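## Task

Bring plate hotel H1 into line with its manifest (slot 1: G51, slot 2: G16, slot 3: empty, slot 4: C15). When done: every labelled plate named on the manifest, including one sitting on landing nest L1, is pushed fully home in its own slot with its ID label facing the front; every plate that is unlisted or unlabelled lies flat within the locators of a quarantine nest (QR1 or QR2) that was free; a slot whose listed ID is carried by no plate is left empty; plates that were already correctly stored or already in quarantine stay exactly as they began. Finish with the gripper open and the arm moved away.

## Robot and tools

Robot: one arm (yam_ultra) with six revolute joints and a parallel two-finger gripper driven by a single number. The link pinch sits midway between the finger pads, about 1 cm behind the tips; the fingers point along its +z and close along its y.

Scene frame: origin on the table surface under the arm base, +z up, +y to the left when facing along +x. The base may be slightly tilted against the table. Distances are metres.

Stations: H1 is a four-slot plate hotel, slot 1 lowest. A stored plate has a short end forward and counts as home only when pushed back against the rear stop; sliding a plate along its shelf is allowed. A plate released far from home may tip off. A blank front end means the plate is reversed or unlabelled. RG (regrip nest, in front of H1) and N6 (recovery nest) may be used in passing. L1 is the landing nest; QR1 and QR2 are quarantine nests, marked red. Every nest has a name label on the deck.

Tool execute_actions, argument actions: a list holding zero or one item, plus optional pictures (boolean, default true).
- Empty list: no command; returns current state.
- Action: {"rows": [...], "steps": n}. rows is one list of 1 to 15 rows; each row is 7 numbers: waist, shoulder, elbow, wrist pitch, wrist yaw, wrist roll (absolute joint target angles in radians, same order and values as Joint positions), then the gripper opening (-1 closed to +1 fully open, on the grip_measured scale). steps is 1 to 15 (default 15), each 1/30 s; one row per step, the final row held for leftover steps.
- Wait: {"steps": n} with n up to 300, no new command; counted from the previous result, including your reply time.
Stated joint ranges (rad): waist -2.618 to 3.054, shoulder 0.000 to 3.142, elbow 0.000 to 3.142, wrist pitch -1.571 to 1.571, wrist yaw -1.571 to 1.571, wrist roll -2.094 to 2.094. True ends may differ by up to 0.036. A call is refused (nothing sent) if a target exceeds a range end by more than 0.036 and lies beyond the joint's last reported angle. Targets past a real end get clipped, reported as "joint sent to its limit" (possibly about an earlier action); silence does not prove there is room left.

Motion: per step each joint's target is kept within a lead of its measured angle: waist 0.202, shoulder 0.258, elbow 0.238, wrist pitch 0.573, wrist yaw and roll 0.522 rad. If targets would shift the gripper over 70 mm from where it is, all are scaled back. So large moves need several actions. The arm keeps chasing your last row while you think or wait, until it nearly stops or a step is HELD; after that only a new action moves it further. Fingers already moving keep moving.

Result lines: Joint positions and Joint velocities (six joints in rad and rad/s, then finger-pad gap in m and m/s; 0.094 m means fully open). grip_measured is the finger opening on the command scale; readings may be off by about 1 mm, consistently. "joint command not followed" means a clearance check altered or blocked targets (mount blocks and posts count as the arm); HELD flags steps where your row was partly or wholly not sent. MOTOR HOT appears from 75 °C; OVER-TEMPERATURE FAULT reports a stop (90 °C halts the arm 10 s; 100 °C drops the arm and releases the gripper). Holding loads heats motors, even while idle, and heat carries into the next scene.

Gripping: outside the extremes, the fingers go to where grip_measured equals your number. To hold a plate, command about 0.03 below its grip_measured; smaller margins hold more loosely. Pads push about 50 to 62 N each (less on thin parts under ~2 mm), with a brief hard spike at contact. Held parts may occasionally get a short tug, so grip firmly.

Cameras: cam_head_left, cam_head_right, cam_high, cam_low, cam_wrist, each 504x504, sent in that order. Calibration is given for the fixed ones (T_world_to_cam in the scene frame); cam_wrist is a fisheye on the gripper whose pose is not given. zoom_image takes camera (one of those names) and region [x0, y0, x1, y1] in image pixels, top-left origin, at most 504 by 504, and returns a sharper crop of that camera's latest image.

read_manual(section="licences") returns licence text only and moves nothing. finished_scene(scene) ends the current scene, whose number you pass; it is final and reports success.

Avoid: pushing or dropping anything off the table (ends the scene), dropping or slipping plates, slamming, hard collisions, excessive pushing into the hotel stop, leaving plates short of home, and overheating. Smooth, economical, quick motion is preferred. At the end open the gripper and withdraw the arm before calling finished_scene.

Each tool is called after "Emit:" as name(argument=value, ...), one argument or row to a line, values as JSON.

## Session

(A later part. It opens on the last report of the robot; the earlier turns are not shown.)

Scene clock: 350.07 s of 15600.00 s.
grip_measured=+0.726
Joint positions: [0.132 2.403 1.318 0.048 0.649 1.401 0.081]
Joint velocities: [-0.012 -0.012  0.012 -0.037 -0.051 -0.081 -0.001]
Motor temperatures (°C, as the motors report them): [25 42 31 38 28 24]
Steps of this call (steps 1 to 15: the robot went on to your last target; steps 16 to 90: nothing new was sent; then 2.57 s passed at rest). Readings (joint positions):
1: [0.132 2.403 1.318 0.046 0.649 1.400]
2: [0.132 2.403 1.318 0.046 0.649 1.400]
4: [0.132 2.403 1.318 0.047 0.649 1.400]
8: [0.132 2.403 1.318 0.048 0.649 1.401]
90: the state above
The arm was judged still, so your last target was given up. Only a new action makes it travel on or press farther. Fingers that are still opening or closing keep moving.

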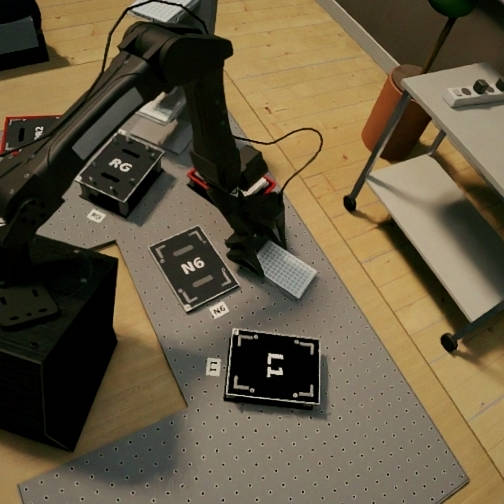

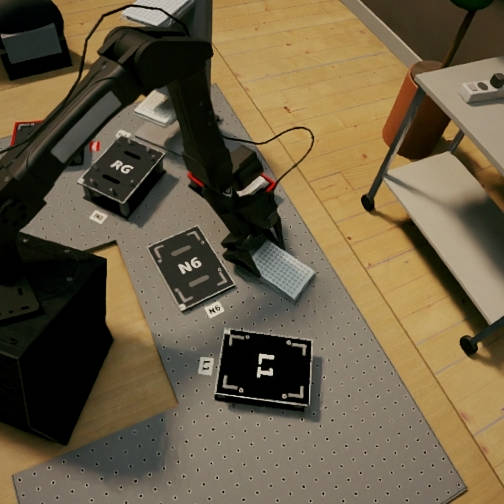

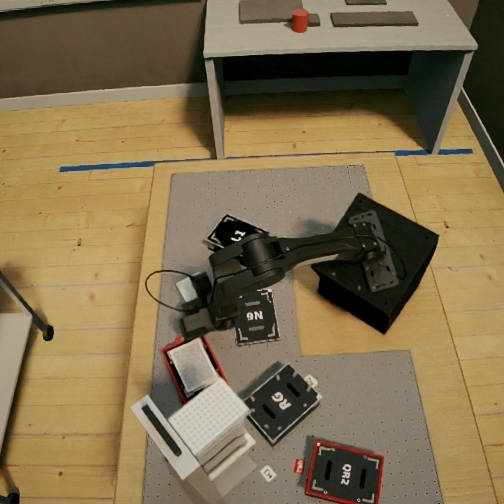

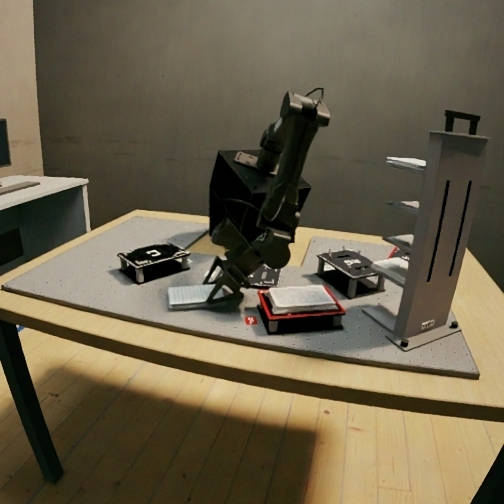

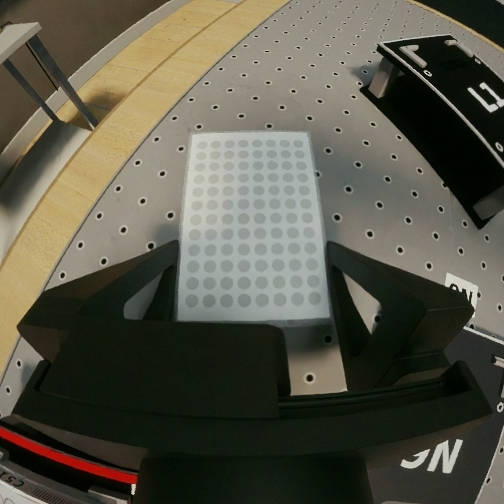

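Emit:
execute_actions(
  actions=[
    {"rows":[[0.13,2.402,1.348,0.063,0.69,1.408,0.63],[0.13,2.408,1.35,0.065,0.69,1.409,0.63],[0.13,2.408,1.35,0.065,0.69,1.409,0.63],[0.13,2.408,1.35,0.065,0.69,1.409,0.63],[0.13,2.408,1.35,0.065,0.69,1.409,0.63],[0.13,2.408,1.35,0.065,0.69,1.409,0.63],[0.13,2.408,1.35,0.065,0.69,1.409,0.75],[0.13,2.408,1.35,0.065,0.69,1.409,0.85],[0.13,2.408,1.35,0.065,0.69,1.409,1]],"steps":15},
  ],
  pictures=false,
)

Emit:
execute_actions(
  actions=[
    {"rows":[[0.128,2.38,1.31,0.045,0.68,1.405,1],[0.126,2.365,1.30,0.04,0.68,1.40,1],[0.124,2.35,1.293,0.034,0.68,1.397,1],[0.122,2.335,1.286,0.028,0.68,1.394,1],[0.12,2.32,1.279,0.022,0.68,1.391,1],[0.118,2.305,1.272,0.016,0.68,1.388,1],[0.116,2.29,1.265,0.01,0.68,1.385,1],[0.114,2.275,1.258,0.004,0.68,1.382,1],[0.112,2.26,1.251,-0.002,0.68,1.379,1],[0.11,2.245,1.244,-0.008,0.68,1.376,1],[0.108,2.23,1.237,-0.014,0.68,1.373,1],[0.106,2.215,1.23,-0.02,0.68,1.37,1],[0.104,2.2,1.223,-0.026,0.68,1.367,1]],"steps":15},
  ],
)

Scene clock: 354.07 s of 15600.00 s.
grip_measured=+1.000
Joint positions: [0.132 2.411 1.318 0.053 0.656 1.403 0.094]
Joint velocities: [ 0.002 -0.007  0.007  0.037  0.007  0.007  0.   ]
Motor temperatures (°C, as the motors report them): [25 42 31 37 28 24]
Steps of this call (steps 1 to 90: nothing new was sent; then 0.50 s passed at rest; steps 91 to 105: all 15 steps of this action). Readings (joint positions):
91: [0.132 2.403 1.318 0.048 0.649 1.401]
92: [0.132 2.404 1.318 0.049 0.650 1.401]
94: [0.132 2.406 1.318 0.051 0.650 1.402]
98: [0.132 2.411 1.318 0.052 0.651 1.403]
105: the state above

Scene clock: 354.57 s of 15600.00 s.
grip_measured=+1.000
Joint positions: [0.126 2.224 1.248 0.006 0.656 1.38  0.094]
Joint velocities: [-0.056 -0.242 -0.051 -0.037 -0.022 -0.051  0.   ]
Motor temperatures (°C, as the motors report them): [25 42 31 37 28 24]
Steps of this call (steps 1 to 15: all 15 steps of this action). Readings (joint positions):
1: [0.132 2.411 1.318 0.053 0.656 1.403]
2: [0.132 2.409 1.318 0.052 0.656 1.403]
4: [0.132 2.396 1.311 0.047 0.656 1.402]
8: [0.132 2.334 1.284 0.030 0.656 1.397]
15: the state above

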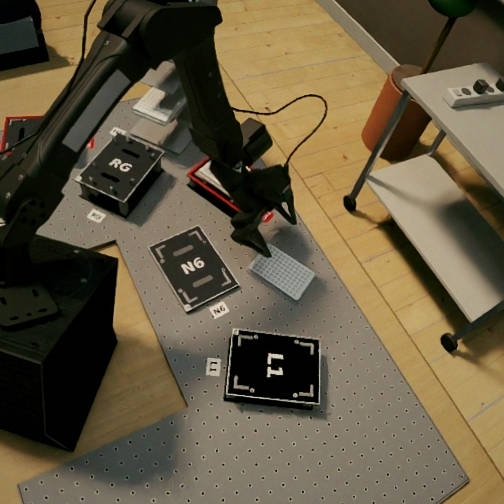

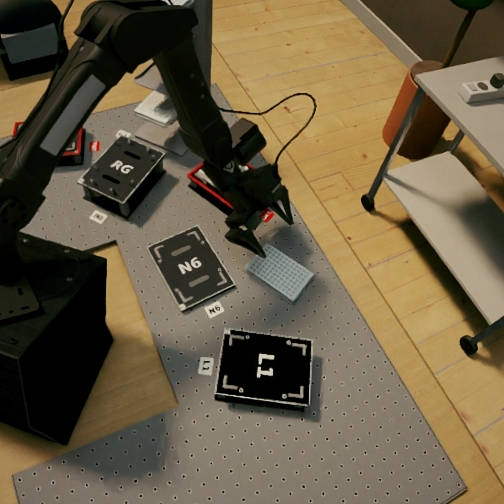

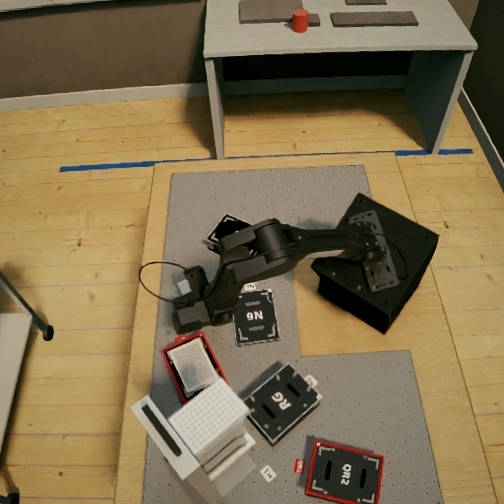

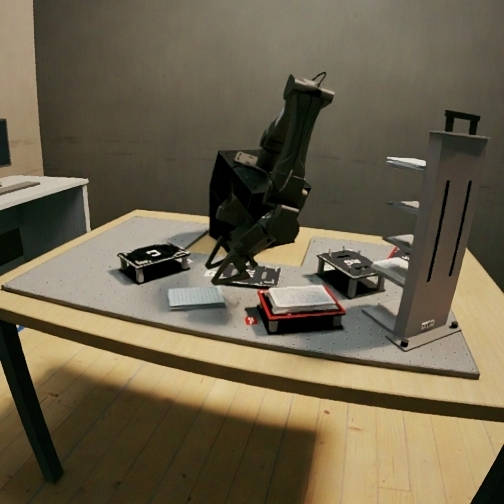

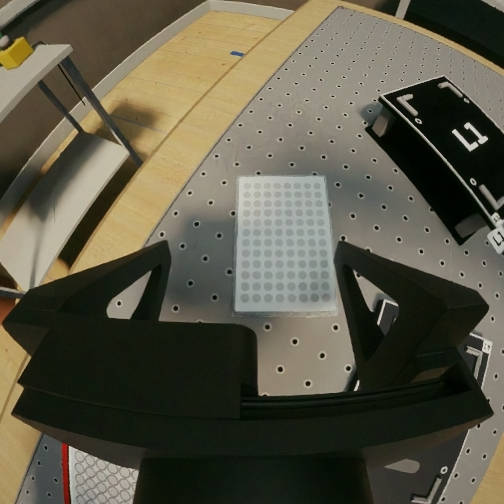

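Emit:
execute_actions(
  actions=[
    {"rows":[[0.1,2.19,1.27,-0.02,0.64,1.36,1],[0.09,2.18,1.30,-0.04,0.58,1.34,1],[0.07,2.17,1.33,-0.07,0.51,1.32,1],[0.04,2.17,1.36,-0.11,0.44,1.29,1],[0.01,2.17,1.40,-0.16,0.36,1.26,1],[-0.03,2.17,1.44,-0.21,0.28,1.23,1],[-0.07,2.18,1.48,-0.27,0.2,1.2,1],[-0.11,2.19,1.52,-0.33,0.11,1.17,1],[-0.15,2.2,1.56,-0.39,0.02,1.14,1],[-0.19,2.22,1.6,-0.45,-0.07,1.11,1],[-0.23,2.24,1.63,-0.51,-0.16,1.08,1],[-0.26,2.26,1.66,-0.56,-0.24,1.05,1],[-0.29,2.28,1.68,-0.6,-0.31,1.02,1],[-0.31,2.29,1.695,-0.63,-0.36,1.005,1],[-0.318,2.3,1.704,-0.646,-0.395,0.995,1]],"steps":15},
  ],
  pictures=false,
)

Emit:
execute_actions(
  actions=[
    {"rows":[[-0.318,2.3,1.704,-0.646,-0.395,0.995,1],[-0.318,2.3,1.704,-0.646,-0.395,0.995,1],[-0.318,2.3,1.704,-0.646,-0.395,0.995,1],[-0.318,2.31,1.704,-0.646,-0.395,0.995,1],[-0.318,2.32,1.704,-0.646,-0.395,0.995,1],[-0.318,2.33,1.704,-0.646,-0.395,0.995,1],[-0.318,2.345,1.704,-0.646,-0.395,0.995,1]],"steps":15},
  ],
  pictures=false,
)

Emit:
execute_actions(
  actions=[
    {"steps":10},
  ],
)

Scene clock: 360.23 s of 15600.00 s.
grip_measured=+1.000
Joint positions: [-0.285  2.255  1.675 -0.434 -0.133  1.094  0.094]
Joint velocities: [-1.004  0.33   0.466 -0.96  -1.663 -0.564  0.   ]
Motor temperatures (°C, as the motors report them): [26 43 31 37 28 24]
Steps of this call (steps 1 to 30: the robot went on to your last target; steps 31 to 90: nothing new was sent; then 2.17 s passed at rest; steps 91 to 105: all 15 steps of this action). Readings (joint positions):
91: [0.121 2.215 1.247 -0.012 0.652 1.372]
92: [0.119 2.214 1.251 -0.016 0.639 1.368]
94: [0.107 2.214 1.277 -0.048 0.578 1.350]
98: [0.012 2.214 1.415 -0.171 0.356 1.273]
105: the state above

Scene clock: 360.73 s of 15600.00 s.
grip_measured=+1.000
Joint positions: [-0.298  2.364  1.687 -0.635 -0.386  1.004  0.094]
Joint velocities: [-0.027  0.017 -0.002 -0.037 -0.066 -0.051  0.   ]
Motor temperatures (°C, as the motors report them): [26 43 31 37 28 24]
Steps of this call (steps 1 to 15: all 15 steps of this action). Readings (joint positions):
1: [-0.314 2.266 1.685 -0.463 -0.182 1.075]
2: [-0.336 2.275 1.687 -0.489 -0.219 1.060]
4: [-0.352 2.296 1.687 -0.543 -0.272 1.040]
8: [-0.326 2.342 1.687 -0.602 -0.341 1.018]
15: the state above

Scene clock: 361.07 s of 15600.00 s.
grip_measured=+1.000
Joint positions: [-0.298  2.364  1.687 -0.636 -0.392  1.002  0.094]
Joint velocities: [ 0.032 -0.022 -0.002 -0.007 -0.095 -0.022  0.   ]
Motor temperatures (°C, as the motors report them): [26 43 31 37 28 24]
Steps of this call (steps 1 to 10: the robot went on to your last target). Readings (joint positions):
1: [-0.298 2.364 1.687 -0.635 -0.387 1.004]
2: [-0.298 2.364 1.687 -0.635 -0.387 1.004]
4: [-0.298 2.364 1.687 -0.636 -0.390 1.002]
8: [-0.298 2.364 1.687 -0.636 -0.391 1.002]
10: the state above

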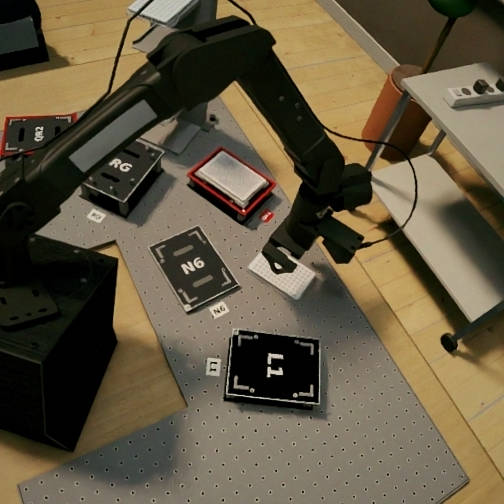

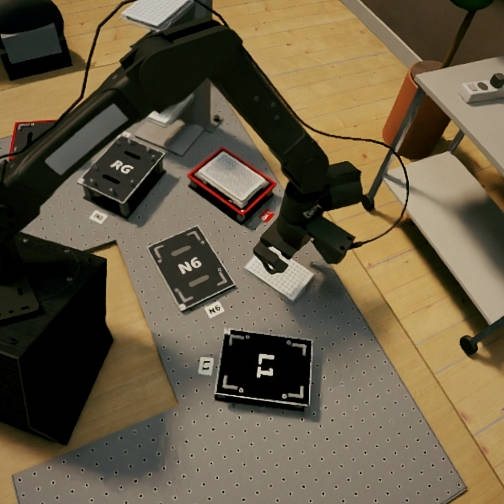

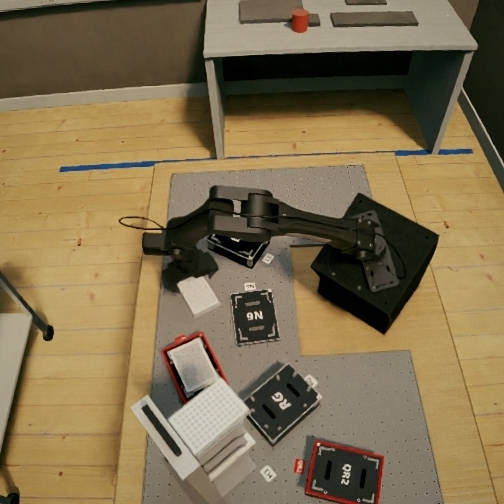

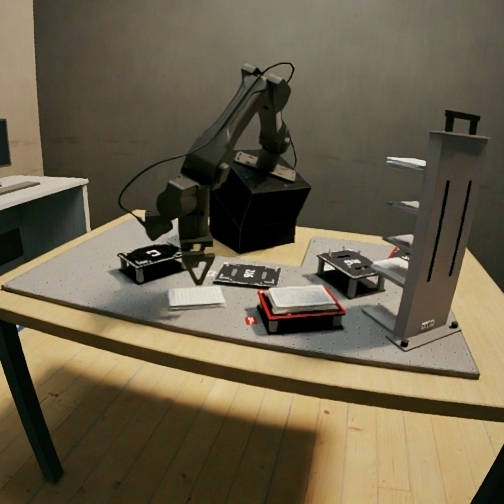

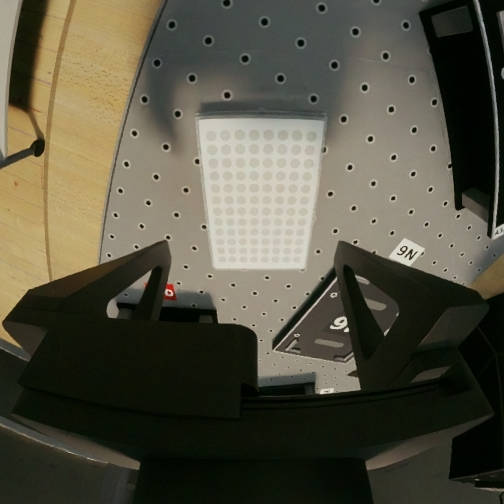

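Emit:
execute_actions(
  actions=[
    {"rows":[[-0.296,2.355,1.7,-0.625,-0.39,1.004,1],[-0.293,2.363,1.7,-0.615,-0.389,1.008,1],[-0.29,2.371,1.7,-0.605,-0.388,1.012,1],[-0.287,2.379,1.7,-0.595,-0.386,1.016,1],[-0.284,2.387,1.7,-0.585,-0.384,1.02,1],[-0.281,2.395,1.7,-0.575,-0.382,1.024,1],[-0.278,2.403,1.7,-0.565,-0.38,1.028,1],[-0.275,2.411,1.7,-0.555,-0.378,1.032,1],[-0.272,2.419,1.7,-0.548,-0.376,1.036,1],[-0.27,2.427,1.7,-0.542,-0.374,1.038,1],[-0.268,2.435,1.7,-0.538,-0.372,1.04,1]],"steps":15},
  ],
  pictures=false,
)

Emit:
execute_actions(
  actions=[
    {"steps":10},
  ],
)

Scene clock: 365.13 s of 15600.00 s.
grip_measured=+1.000
Joint positions: [-0.258  2.449  1.687 -0.566 -0.392  1.029  0.094]
Joint velocities: [ 0.022  0.09   0.007 -0.051  0.037 -0.037  0.   ]
Motor temperatures (°C, as the motors report them): [26 44 31 36 28 24]
Steps of this call (steps 1 to 15: the robot went on to your last target; steps 16 to 90: nothing new was sent; then 0.57 s passed at rest; steps 91 to 105: all 15 steps of this action). Readings (joint positions):
91: [-0.298 2.364 1.687 -0.636 -0.392 1.001]
92: [-0.297 2.364 1.687 -0.635 -0.392 1.001]
94: [-0.293 2.367 1.687 -0.629 -0.392 1.004]
98: [-0.278 2.392 1.687 -0.598 -0.392 1.013]
105: the state above

Scene clock: 365.47 s of 15600.00 s.
grip_measured=+1.000
Joint positions: [-0.258  2.451  1.687 -0.553 -0.39   1.033  0.094]
Joint velocities: [-0.002  0.002  0.002 -0.051 -0.037 -0.066  0.   ]
Motor temperatures (°C, as the motors report them): [26 44 31 36 28 24]
Steps of this call (steps 1 to 10: the robot went on to your last target). Readings (joint positions):
1: [-0.258 2.451 1.687 -0.565 -0.391 1.030]
2: [-0.258 2.451 1.687 -0.564 -0.391 1.031]
4: [-0.258 2.451 1.687 -0.559 -0.390 1.032]
8: [-0.258 2.451 1.687 -0.555 -0.390 1.033]
10: the state above

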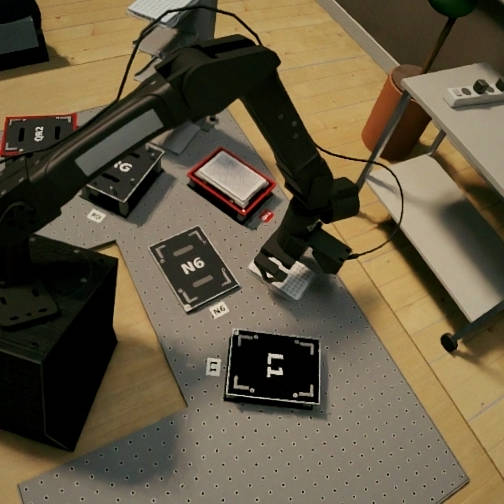

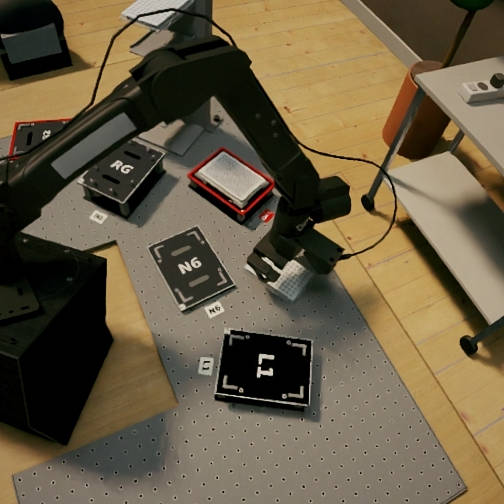

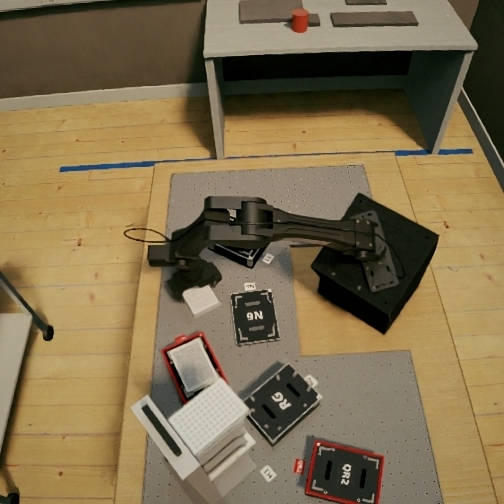

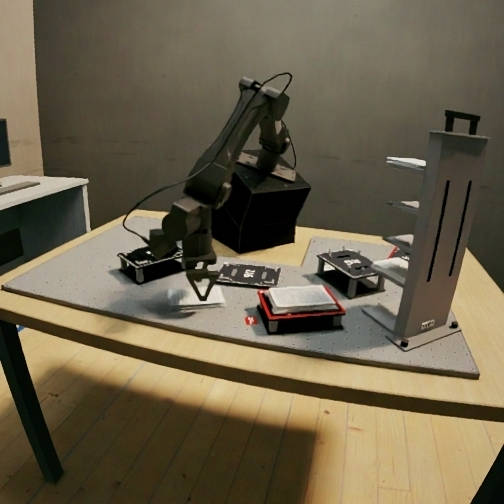

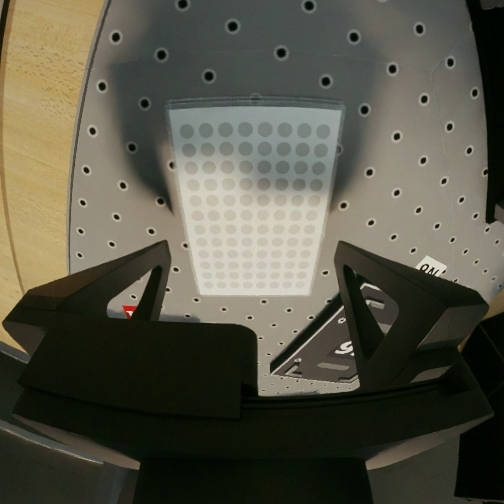

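Emit:
execute_actions(
  actions=[
    {"rows":[[-0.272,2.44,1.71,-0.533,-0.365,1.042,1],[-0.272,2.445,1.715,-0.528,-0.365,1.044,1],[-0.272,2.45,1.72,-0.523,-0.365,1.046,1],[-0.272,2.455,1.72,-0.518,-0.365,1.048,1],[-0.272,2.46,1.72,-0.513,-0.365,1.048,1],[-0.272,2.465,1.72,-0.51,-0.365,1.048,1]],"steps":15},
  ],
)

Scene clock: 367.63 s of 15600.00 s.
grip_measured=+1.000
Joint positions: [-0.258  2.473  1.687 -0.527 -0.384  1.042  0.094]
Joint velocities: [-0.007 -0.002 -0.007  0.007  0.081 -0.022  0.   ]
Motor temperatures (°C, as the motors report them): [26 44 31 36 28 24]
Steps of this call (steps 1 to 30: the robot went on to your last target; steps 31 to 50: nothing new was sent; steps 51 to 65: all 15 steps of this action). Readings (joint positions):
51: [-0.258 2.451 1.687 -0.551 -0.389 1.034]
52: [-0.258 2.451 1.687 -0.550 -0.388 1.035]
54: [-0.258 2.452 1.687 -0.545 -0.386 1.037]
58: [-0.258 2.462 1.687 -0.530 -0.385 1.040]
65: the state above

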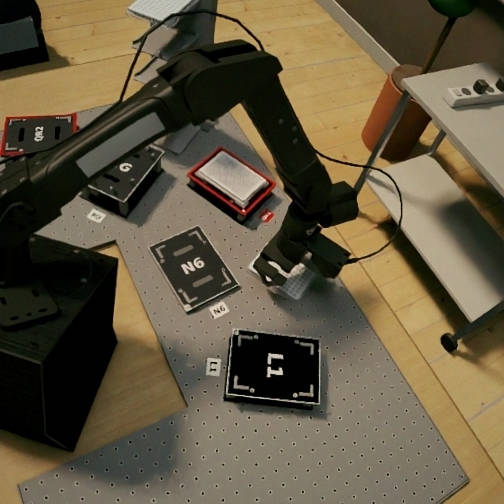

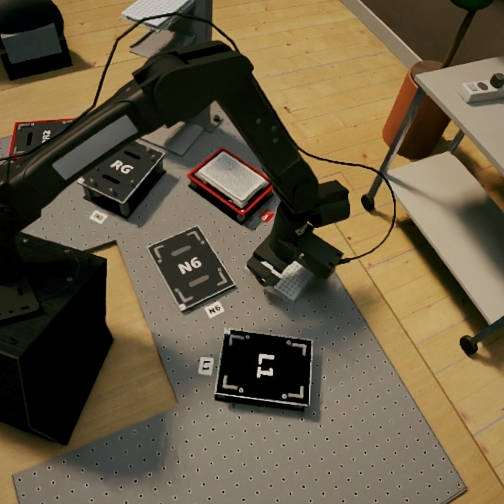

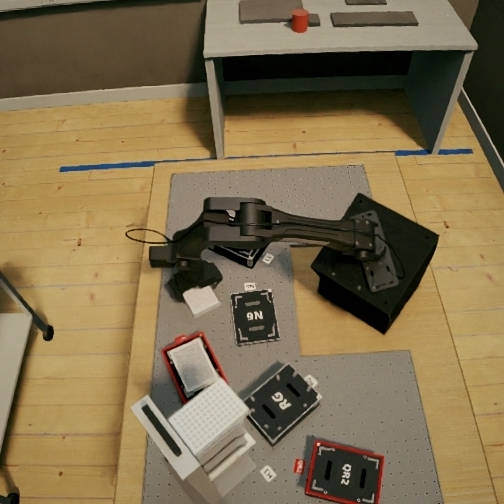

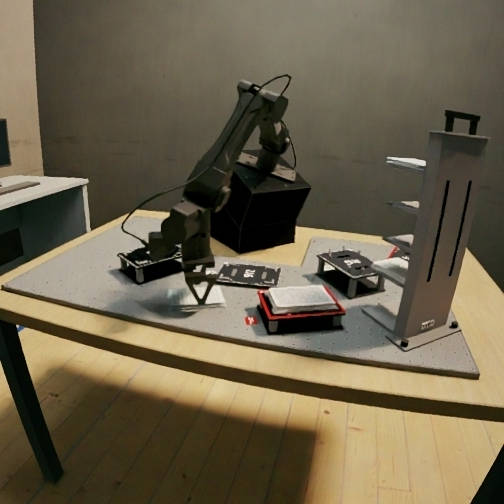

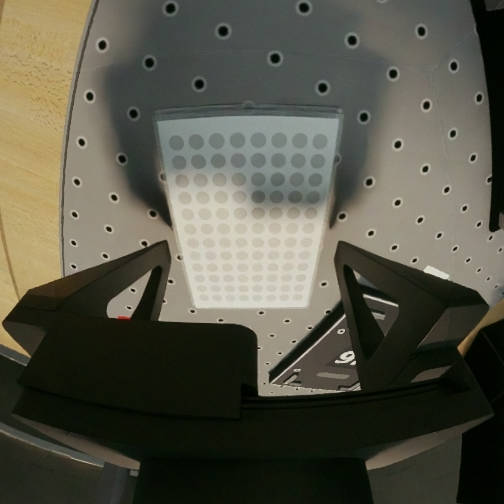

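Emit:
execute_actions(
  actions=[
    {"rows":[[-0.27,2.465,1.73,-0.51,-0.36,1.045,1],[-0.27,2.465,1.74,-0.51,-0.36,1.045,1],[-0.268,2.47,1.745,-0.506,-0.36,1.045,1],[-0.266,2.476,1.745,-0.502,-0.36,1.045,1],[-0.266,2.482,1.745,-0.498,-0.36,1.045,1],[-0.266,2.488,1.745,-0.495,-0.36,1.045,1],[-0.266,2.494,1.745,-0.492,-0.36,1.045,1]],"steps":15},
  ],
)

Scene clock: 369.80 s of 15600.00 s.
grip_measured=+1.000
Joint positions: [-0.258  2.488  1.719 -0.506 -0.378  1.042  0.094]
Joint velocities: [-0.012 -0.017 -0.007  0.037 -0.022  0.007  0.   ]
Motor temperatures (°C, as the motors report them): [26 44 31 36 28 24]
Steps of this call (steps 1 to 15: the robot went on to your last target; steps 16 to 50: nothing new was sent; steps 51 to 65: all 15 steps of this action). Readings (joint positions):
51: [-0.258 2.473 1.687 -0.524 -0.383 1.042]
52: [-0.258 2.473 1.690 -0.524 -0.382 1.042]
54: [-0.258 2.477 1.703 -0.523 -0.381 1.042]
58: [-0.258 2.486 1.717 -0.508 -0.380 1.042]
65: the state above

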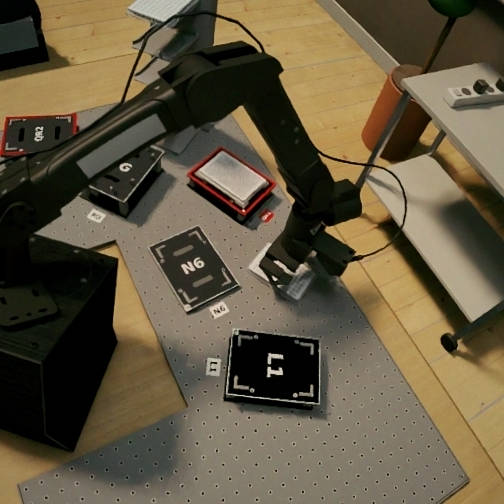

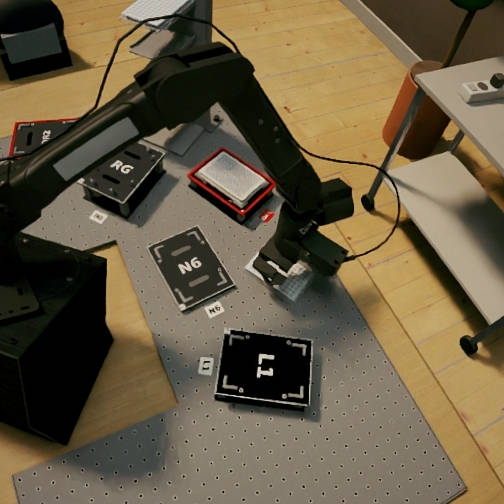

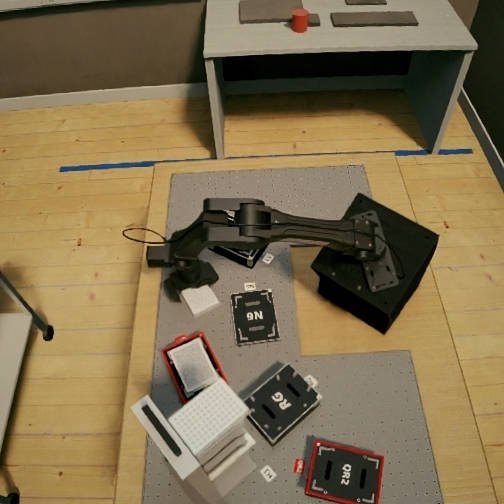

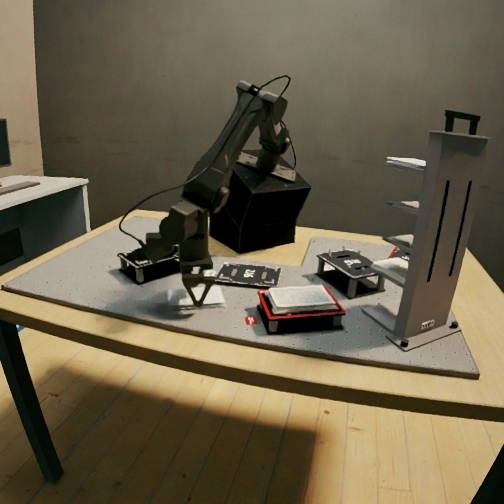

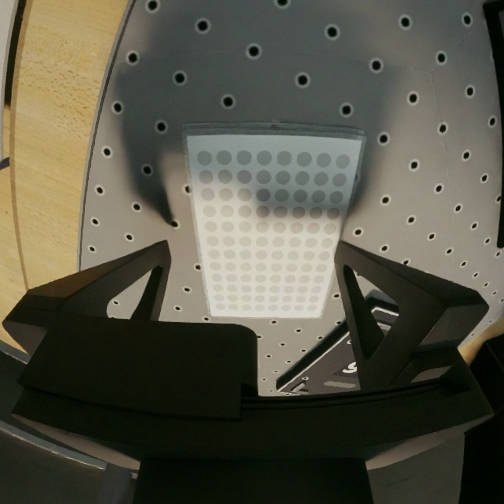

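Emit:
execute_actions(
  actions=[
    {"rows":[[-0.27,2.46,1.735,-0.51,-0.36,1.045,1],[-0.27,2.455,1.735,-0.515,-0.36,1.045,1],[-0.27,2.455,1.735,-0.52,-0.36,1.045,1],[-0.27,2.455,1.735,-0.53,-0.36,1.045,1],[-0.27,2.455,1.735,-0.538,-0.36,1.045,1],[-0.27,2.455,1.735,-0.545,-0.36,1.045,1],[-0.27,2.455,1.735,-0.545,-0.36,1.045,1],[-0.27,2.46,1.735,-0.545,-0.36,1.045,1],[-0.27,2.47,1.735,-0.545,-0.36,1.045,1],[-0.27,2.478,1.735,-0.545,-0.36,1.045,1]],"steps":15},
  ],
)

Scene clock: 372.17 s of 15600.00 s.
grip_measured=+1.000
Joint positions: [-0.258  2.484  1.719 -0.531 -0.378  1.042  0.094]
Joint velocities: [-0.017  0.037 -0.007 -0.051  0.037 -0.066  0.   ]
Motor temperatures (°C, as the motors report them): [26 44 31 36 28 24]
Steps of this call (steps 1 to 15: the robot went on to your last target; steps 16 to 56: nothing new was sent; steps 57 to 71: all 15 steps of this action). Readings (joint positions):
57: [-0.258 2.488 1.719 -0.506 -0.378 1.042]
58: [-0.258 2.486 1.719 -0.506 -0.378 1.042]
60: [-0.258 2.485 1.719 -0.507 -0.378 1.042]
64: [-0.258 2.484 1.719 -0.521 -0.378 1.042]
71: the state above

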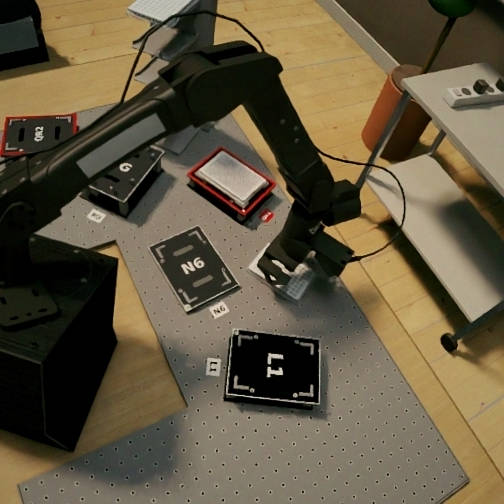

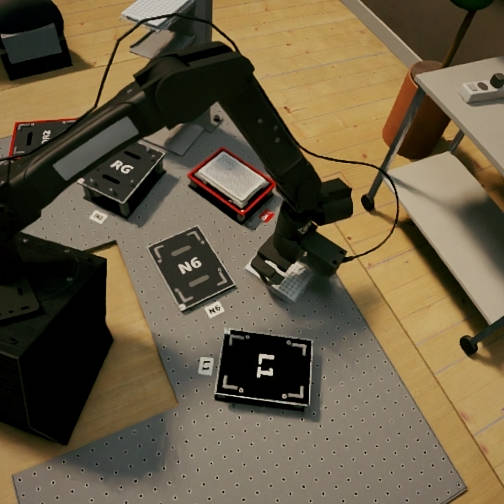

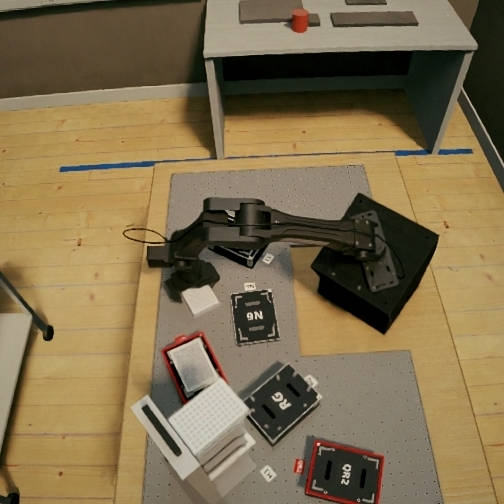

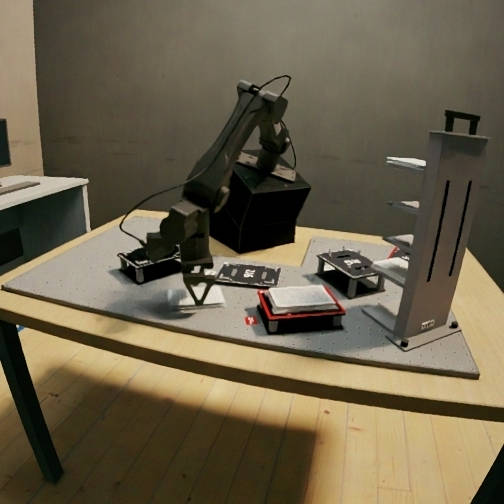

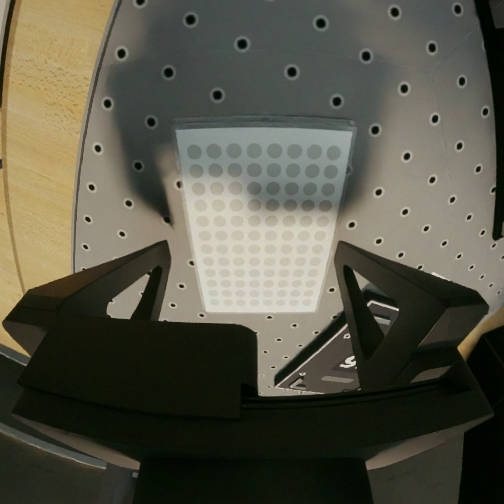

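Emit:
execute_actions(
  actions=[
    {"rows":[[-0.27,2.482,1.735,-0.545,-0.36,1.045,1],[-0.27,2.486,1.735,-0.545,-0.36,1.045,1],[-0.27,2.49,1.735,-0.545,-0.36,1.045,1],[-0.27,2.494,1.735,-0.545,-0.36,1.045,1],[-0.27,2.498,1.735,-0.545,-0.36,1.045,1],[-0.27,2.502,1.735,-0.545,-0.36,1.045,1]],"steps":15},
  ],
)

Scene clock: 373.90 s of 15600.00 s.
grip_measured=+1.000
Joint positions: [-0.258  2.51   1.719 -0.535 -0.378  1.042  0.094]
Joint velocities: [ 0.002  0.007 -0.012 -0.022 -0.022 -0.037  0.   ]
Motor temperatures (°C, as the motors report them): [26 44 31 36 28 24]
Steps of this call (steps 1 to 15: the robot went on to your last target; steps 16 to 37: nothing new was sent; steps 38 to 52: all 15 steps of this action). Readings (joint positions):
38: [-0.258 2.484 1.719 -0.533 -0.378 1.042]
39: [-0.258 2.484 1.719 -0.533 -0.378 1.042]
41: [-0.258 2.486 1.719 -0.533 -0.378 1.042]
45: [-0.258 2.500 1.719 -0.533 -0.378 1.042]
52: the state above

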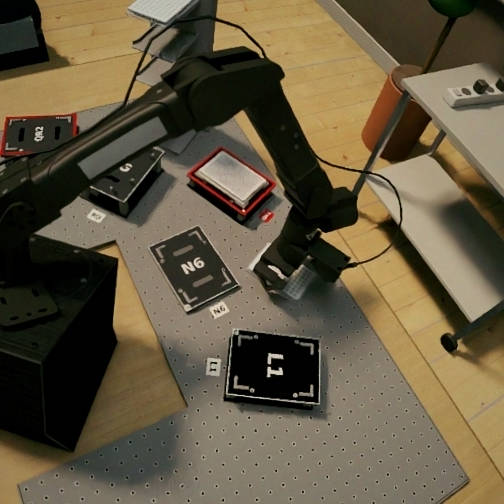

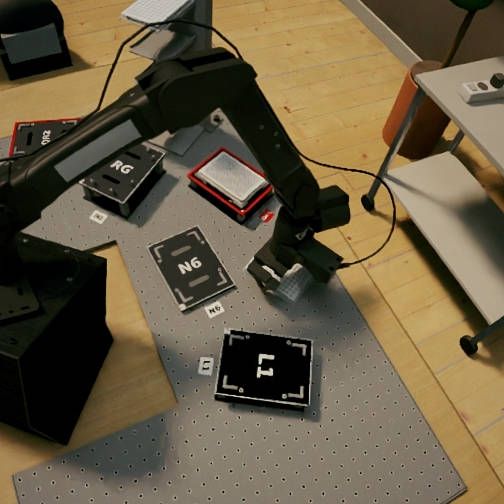

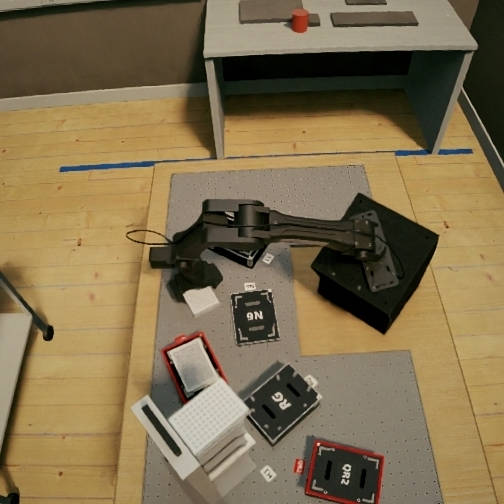

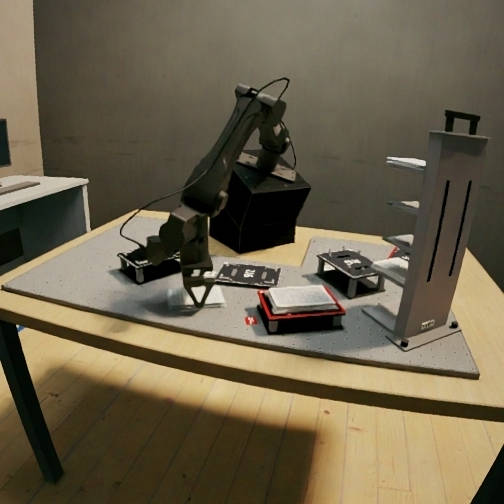

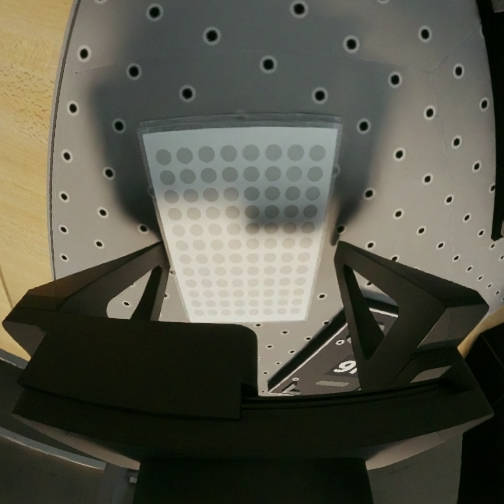

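Left finger adjacent; nudge q4 out and close.

Emit:
execute_actions(
  actions=[
    {"rows":[[-0.27,2.5,1.735,-0.52,-0.36,1.04,1],[-0.27,2.502,1.735,-0.505,-0.36,1.04,1],[-0.27,2.502,1.735,-0.5,-0.36,1.04,1],[-0.27,2.502,1.735,-0.5,-0.36,1.04,1],[-0.27,2.502,1.735,-0.5,-0.36,1.04,0.9],[-0.27,2.502,1.735,-0.5,-0.36,1.04,0.82],[-0.27,2.502,1.735,-0.5,-0.36,1.04,0.76],[-0.27,2.502,1.735,-0.5,-0.36,1.04,0.7],[-0.27,2.502,1.735,-0.5,-0.36,1.04,0.63]],"steps":15},
  ],
)

Emit:
zoom_image(
  camera="cam_low",
  region=[150,250,250,330],
)

Scene clock: 376.20 s of 15600.00 s.
grip_measured=+0.715
Joint positions: [-0.258  2.51   1.719 -0.516 -0.378  1.042  0.081]
Joint velocities: [ 0.007  0.007  0.002  0.037  0.022 -0.051  0.   ]
Motor temperatures (°C, as the motors report them): [26 44 31 36 28 24]
Steps of this call (steps 1 to 15: the robot went on to your last target; steps 16 to 54: nothing new was sent; steps 55 to 69: all 15 steps of this action). Readings (joint positions):
55: [-0.258 2.510 1.719 -0.535 -0.378 1.042]
56: [-0.258 2.510 1.719 -0.533 -0.378 1.042]
58: [-0.258 2.510 1.719 -0.527 -0.378 1.042]
62: [-0.258 2.510 1.719 -0.518 -0.378 1.042]
69: the state above

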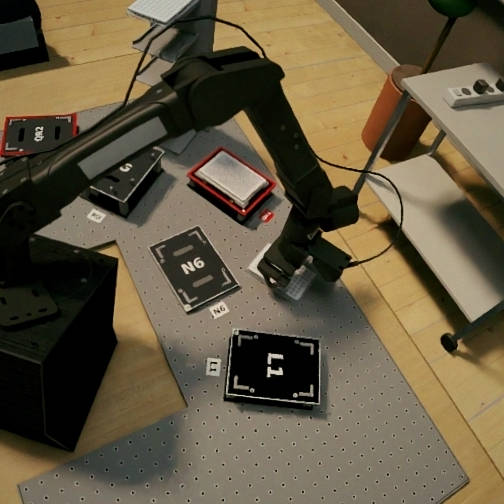

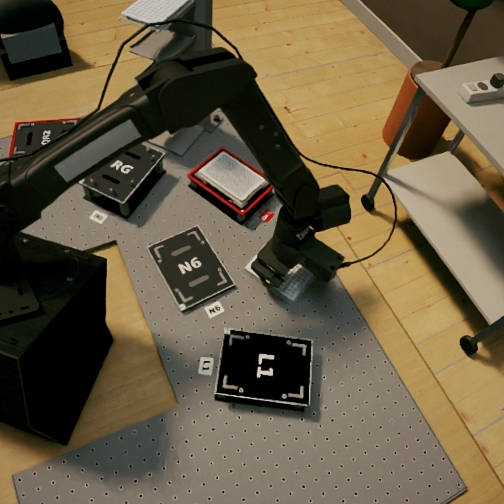

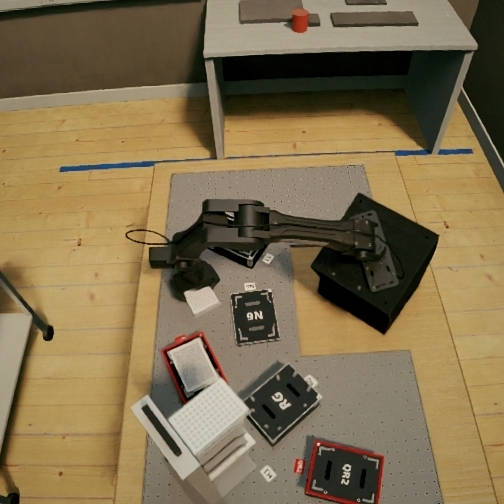

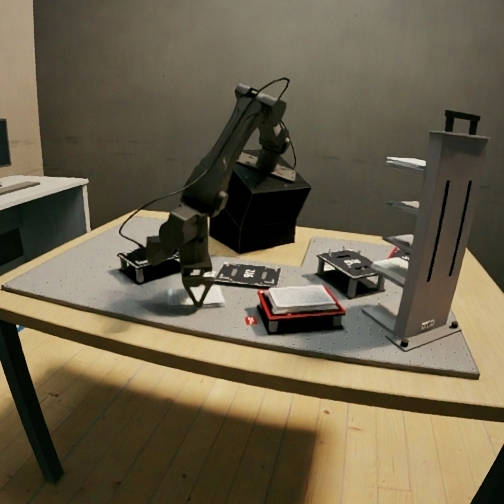

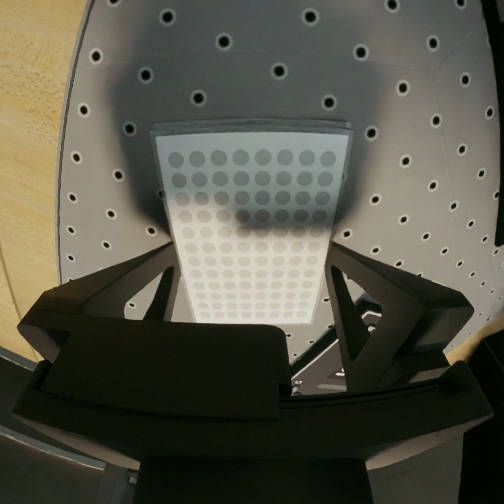

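Region (150, 250, 250, 330) of cam_low's 504x504 image, scaled by 5.040, with more detail than that image has; it fills the top 403 rows of this view, and the rest is white.

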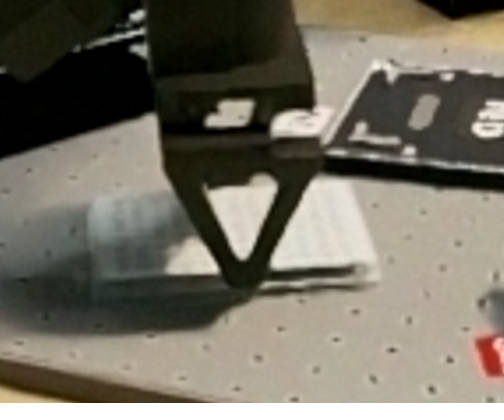

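Emit:
execute_actions(
  actions=[
    {"rows":[[-0.272,2.48,1.73,-0.52,-0.37,1.04,0.63],[-0.274,2.465,1.72,-0.53,-0.37,1.04,0.63],[-0.277,2.445,1.71,-0.545,-0.37,1.03,0.63],[-0.28,2.42,1.7,-0.565,-0.38,1.02,0.63],[-0.285,2.39,1.69,-0.59,-0.38,1.0,0.63],[-0.29,2.36,1.68,-0.615,-0.38,0.96,0.63],[-0.295,2.325,1.665,-0.64,-0.385,0.9,0.63],[-0.3,2.29,1.65,-0.665,-0.385,0.83,0.63],[-0.3,2.25,1.63,-0.69,-0.385,0.75,0.63],[-0.3,2.21,1.6,-0.71,-0.385,0.66,0.63],[-0.3,2.165,1.57,-0.725,-0.385,0.57,0.63],[-0.3,2.12,1.535,-0.74,-0.385,0.48,0.63],[-0.3,2.075,1.495,-0.75,-0.385,0.39,0.63],[-0.3,2.03,1.45,-0.75,-0.385,0.3,0.63],[-0.3,1.985,1.405,-0.75,-0.385,0.21,0.63]],"steps":15},
  ],
  pictures=false,
)

Emit:
execute_actions(
  actions=[
    {"rows":[[-0.295,1.94,1.36,-0.745,-0.38,0.12,0.63],[-0.285,1.895,1.315,-0.74,-0.38,0.03,0.63],[-0.27,1.85,1.27,-0.735,-0.375,-0.06,0.63],[-0.25,1.805,1.225,-0.73,-0.37,-0.15,0.63],[-0.23,1.76,1.18,-0.72,-0.365,-0.24,0.63],[-0.205,1.715,1.135,-0.71,-0.36,-0.33,0.63],[-0.18,1.67,1.09,-0.7,-0.35,-0.42,0.63],[-0.15,1.63,1.045,-0.69,-0.34,-0.51,0.63],[-0.12,1.59,1.0,-0.675,-0.33,-0.6,0.63],[-0.085,1.55,0.96,-0.66,-0.32,-0.69,0.63],[-0.05,1.52,0.925,-0.645,-0.31,-0.78,0.63],[-0.01,1.495,0.895,-0.63,-0.295,-0.87,0.63],[0.03,1.475,0.87,-0.615,-0.28,-0.96,0.63],[0.07,1.46,0.855,-0.6,-0.265,-1.05,0.63],[0.11,1.45,0.845,-0.58,-0.25,-1.14,0.63]],"steps":15},
  ],
)

Scene clock: 382.77 s of 15600.00 s.
grip_measured=+0.715
Joint positions: [-0.282  2.077  1.5   -0.678 -0.38   0.542  0.081]
Joint velocities: [-0.032 -1.482 -1.121 -0.212  0.066 -2.234  0.   ]
Motor temperatures (°C, as the motors report them): [26 45 31 36 28 24]
Steps of this call (steps 1 to 15: the robot went on to your last target; steps 16 to 90: nothing new was sent; then 3.07 s passed at rest; steps 91 to 105: all 15 steps of this action). Readings (joint positions):
91: [-0.258 2.510 1.719 -0.516 -0.378 1.042]
92: [-0.258 2.509 1.719 -0.516 -0.378 1.042]
94: [-0.258 2.498 1.716 -0.526 -0.378 1.039]
98: [-0.262 2.404 1.673 -0.584 -0.379 0.972]
105: the state above

Scene clock: 383.27 s of 15600.00 s.
grip_measured=+0.715
Joint positions: [ 0.049  1.494  0.881 -0.661 -0.308 -0.757  0.081]
Joint velocities: [ 1.116 -0.447 -0.545  0.3    0.33  -2.571  0.001]
Motor temperatures (°C, as the motors report them): [26 45 31 36 28 24]
Steps of this call (steps 1 to 15: all 15 steps of this action). Readings (joint positions):
1: [-0.282 2.026 1.459 -0.683 -0.380 0.463]
2: [-0.282 1.977 1.416 -0.687 -0.380 0.381]
4: [-0.276 1.887 1.326 -0.693 -0.379 0.214]
8: [-0.208 1.722 1.135 -0.696 -0.363 -0.132]
15: the state above

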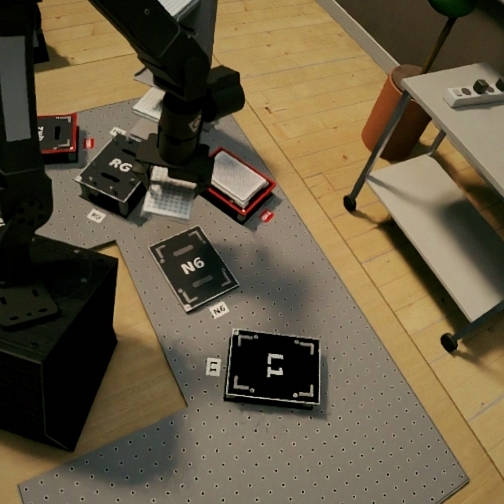

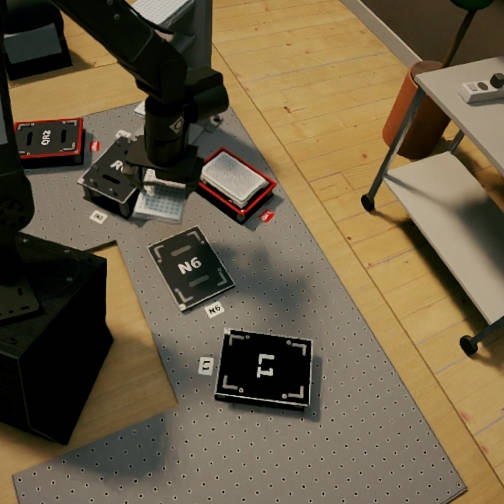

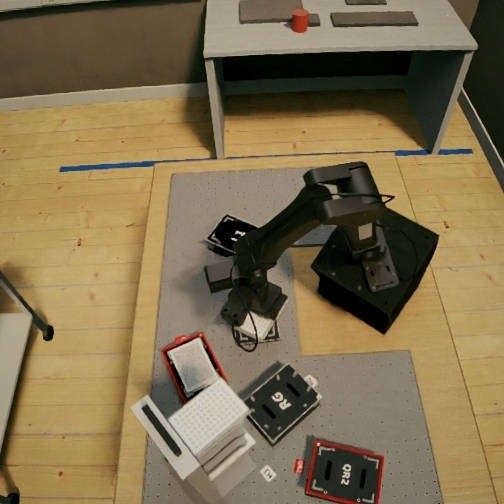

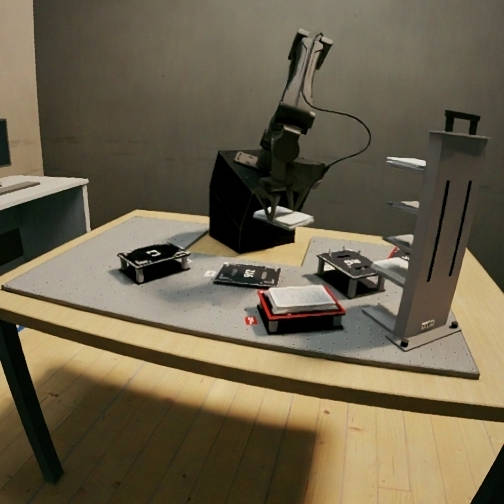

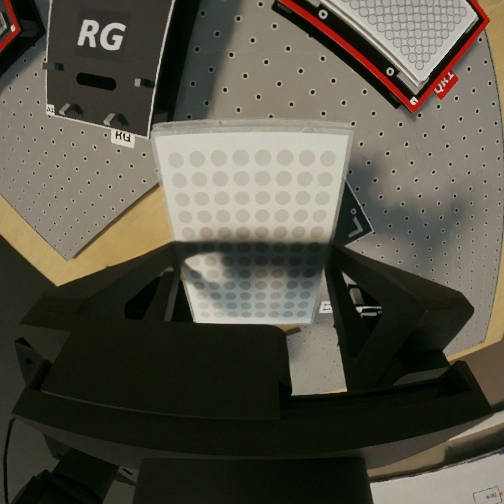

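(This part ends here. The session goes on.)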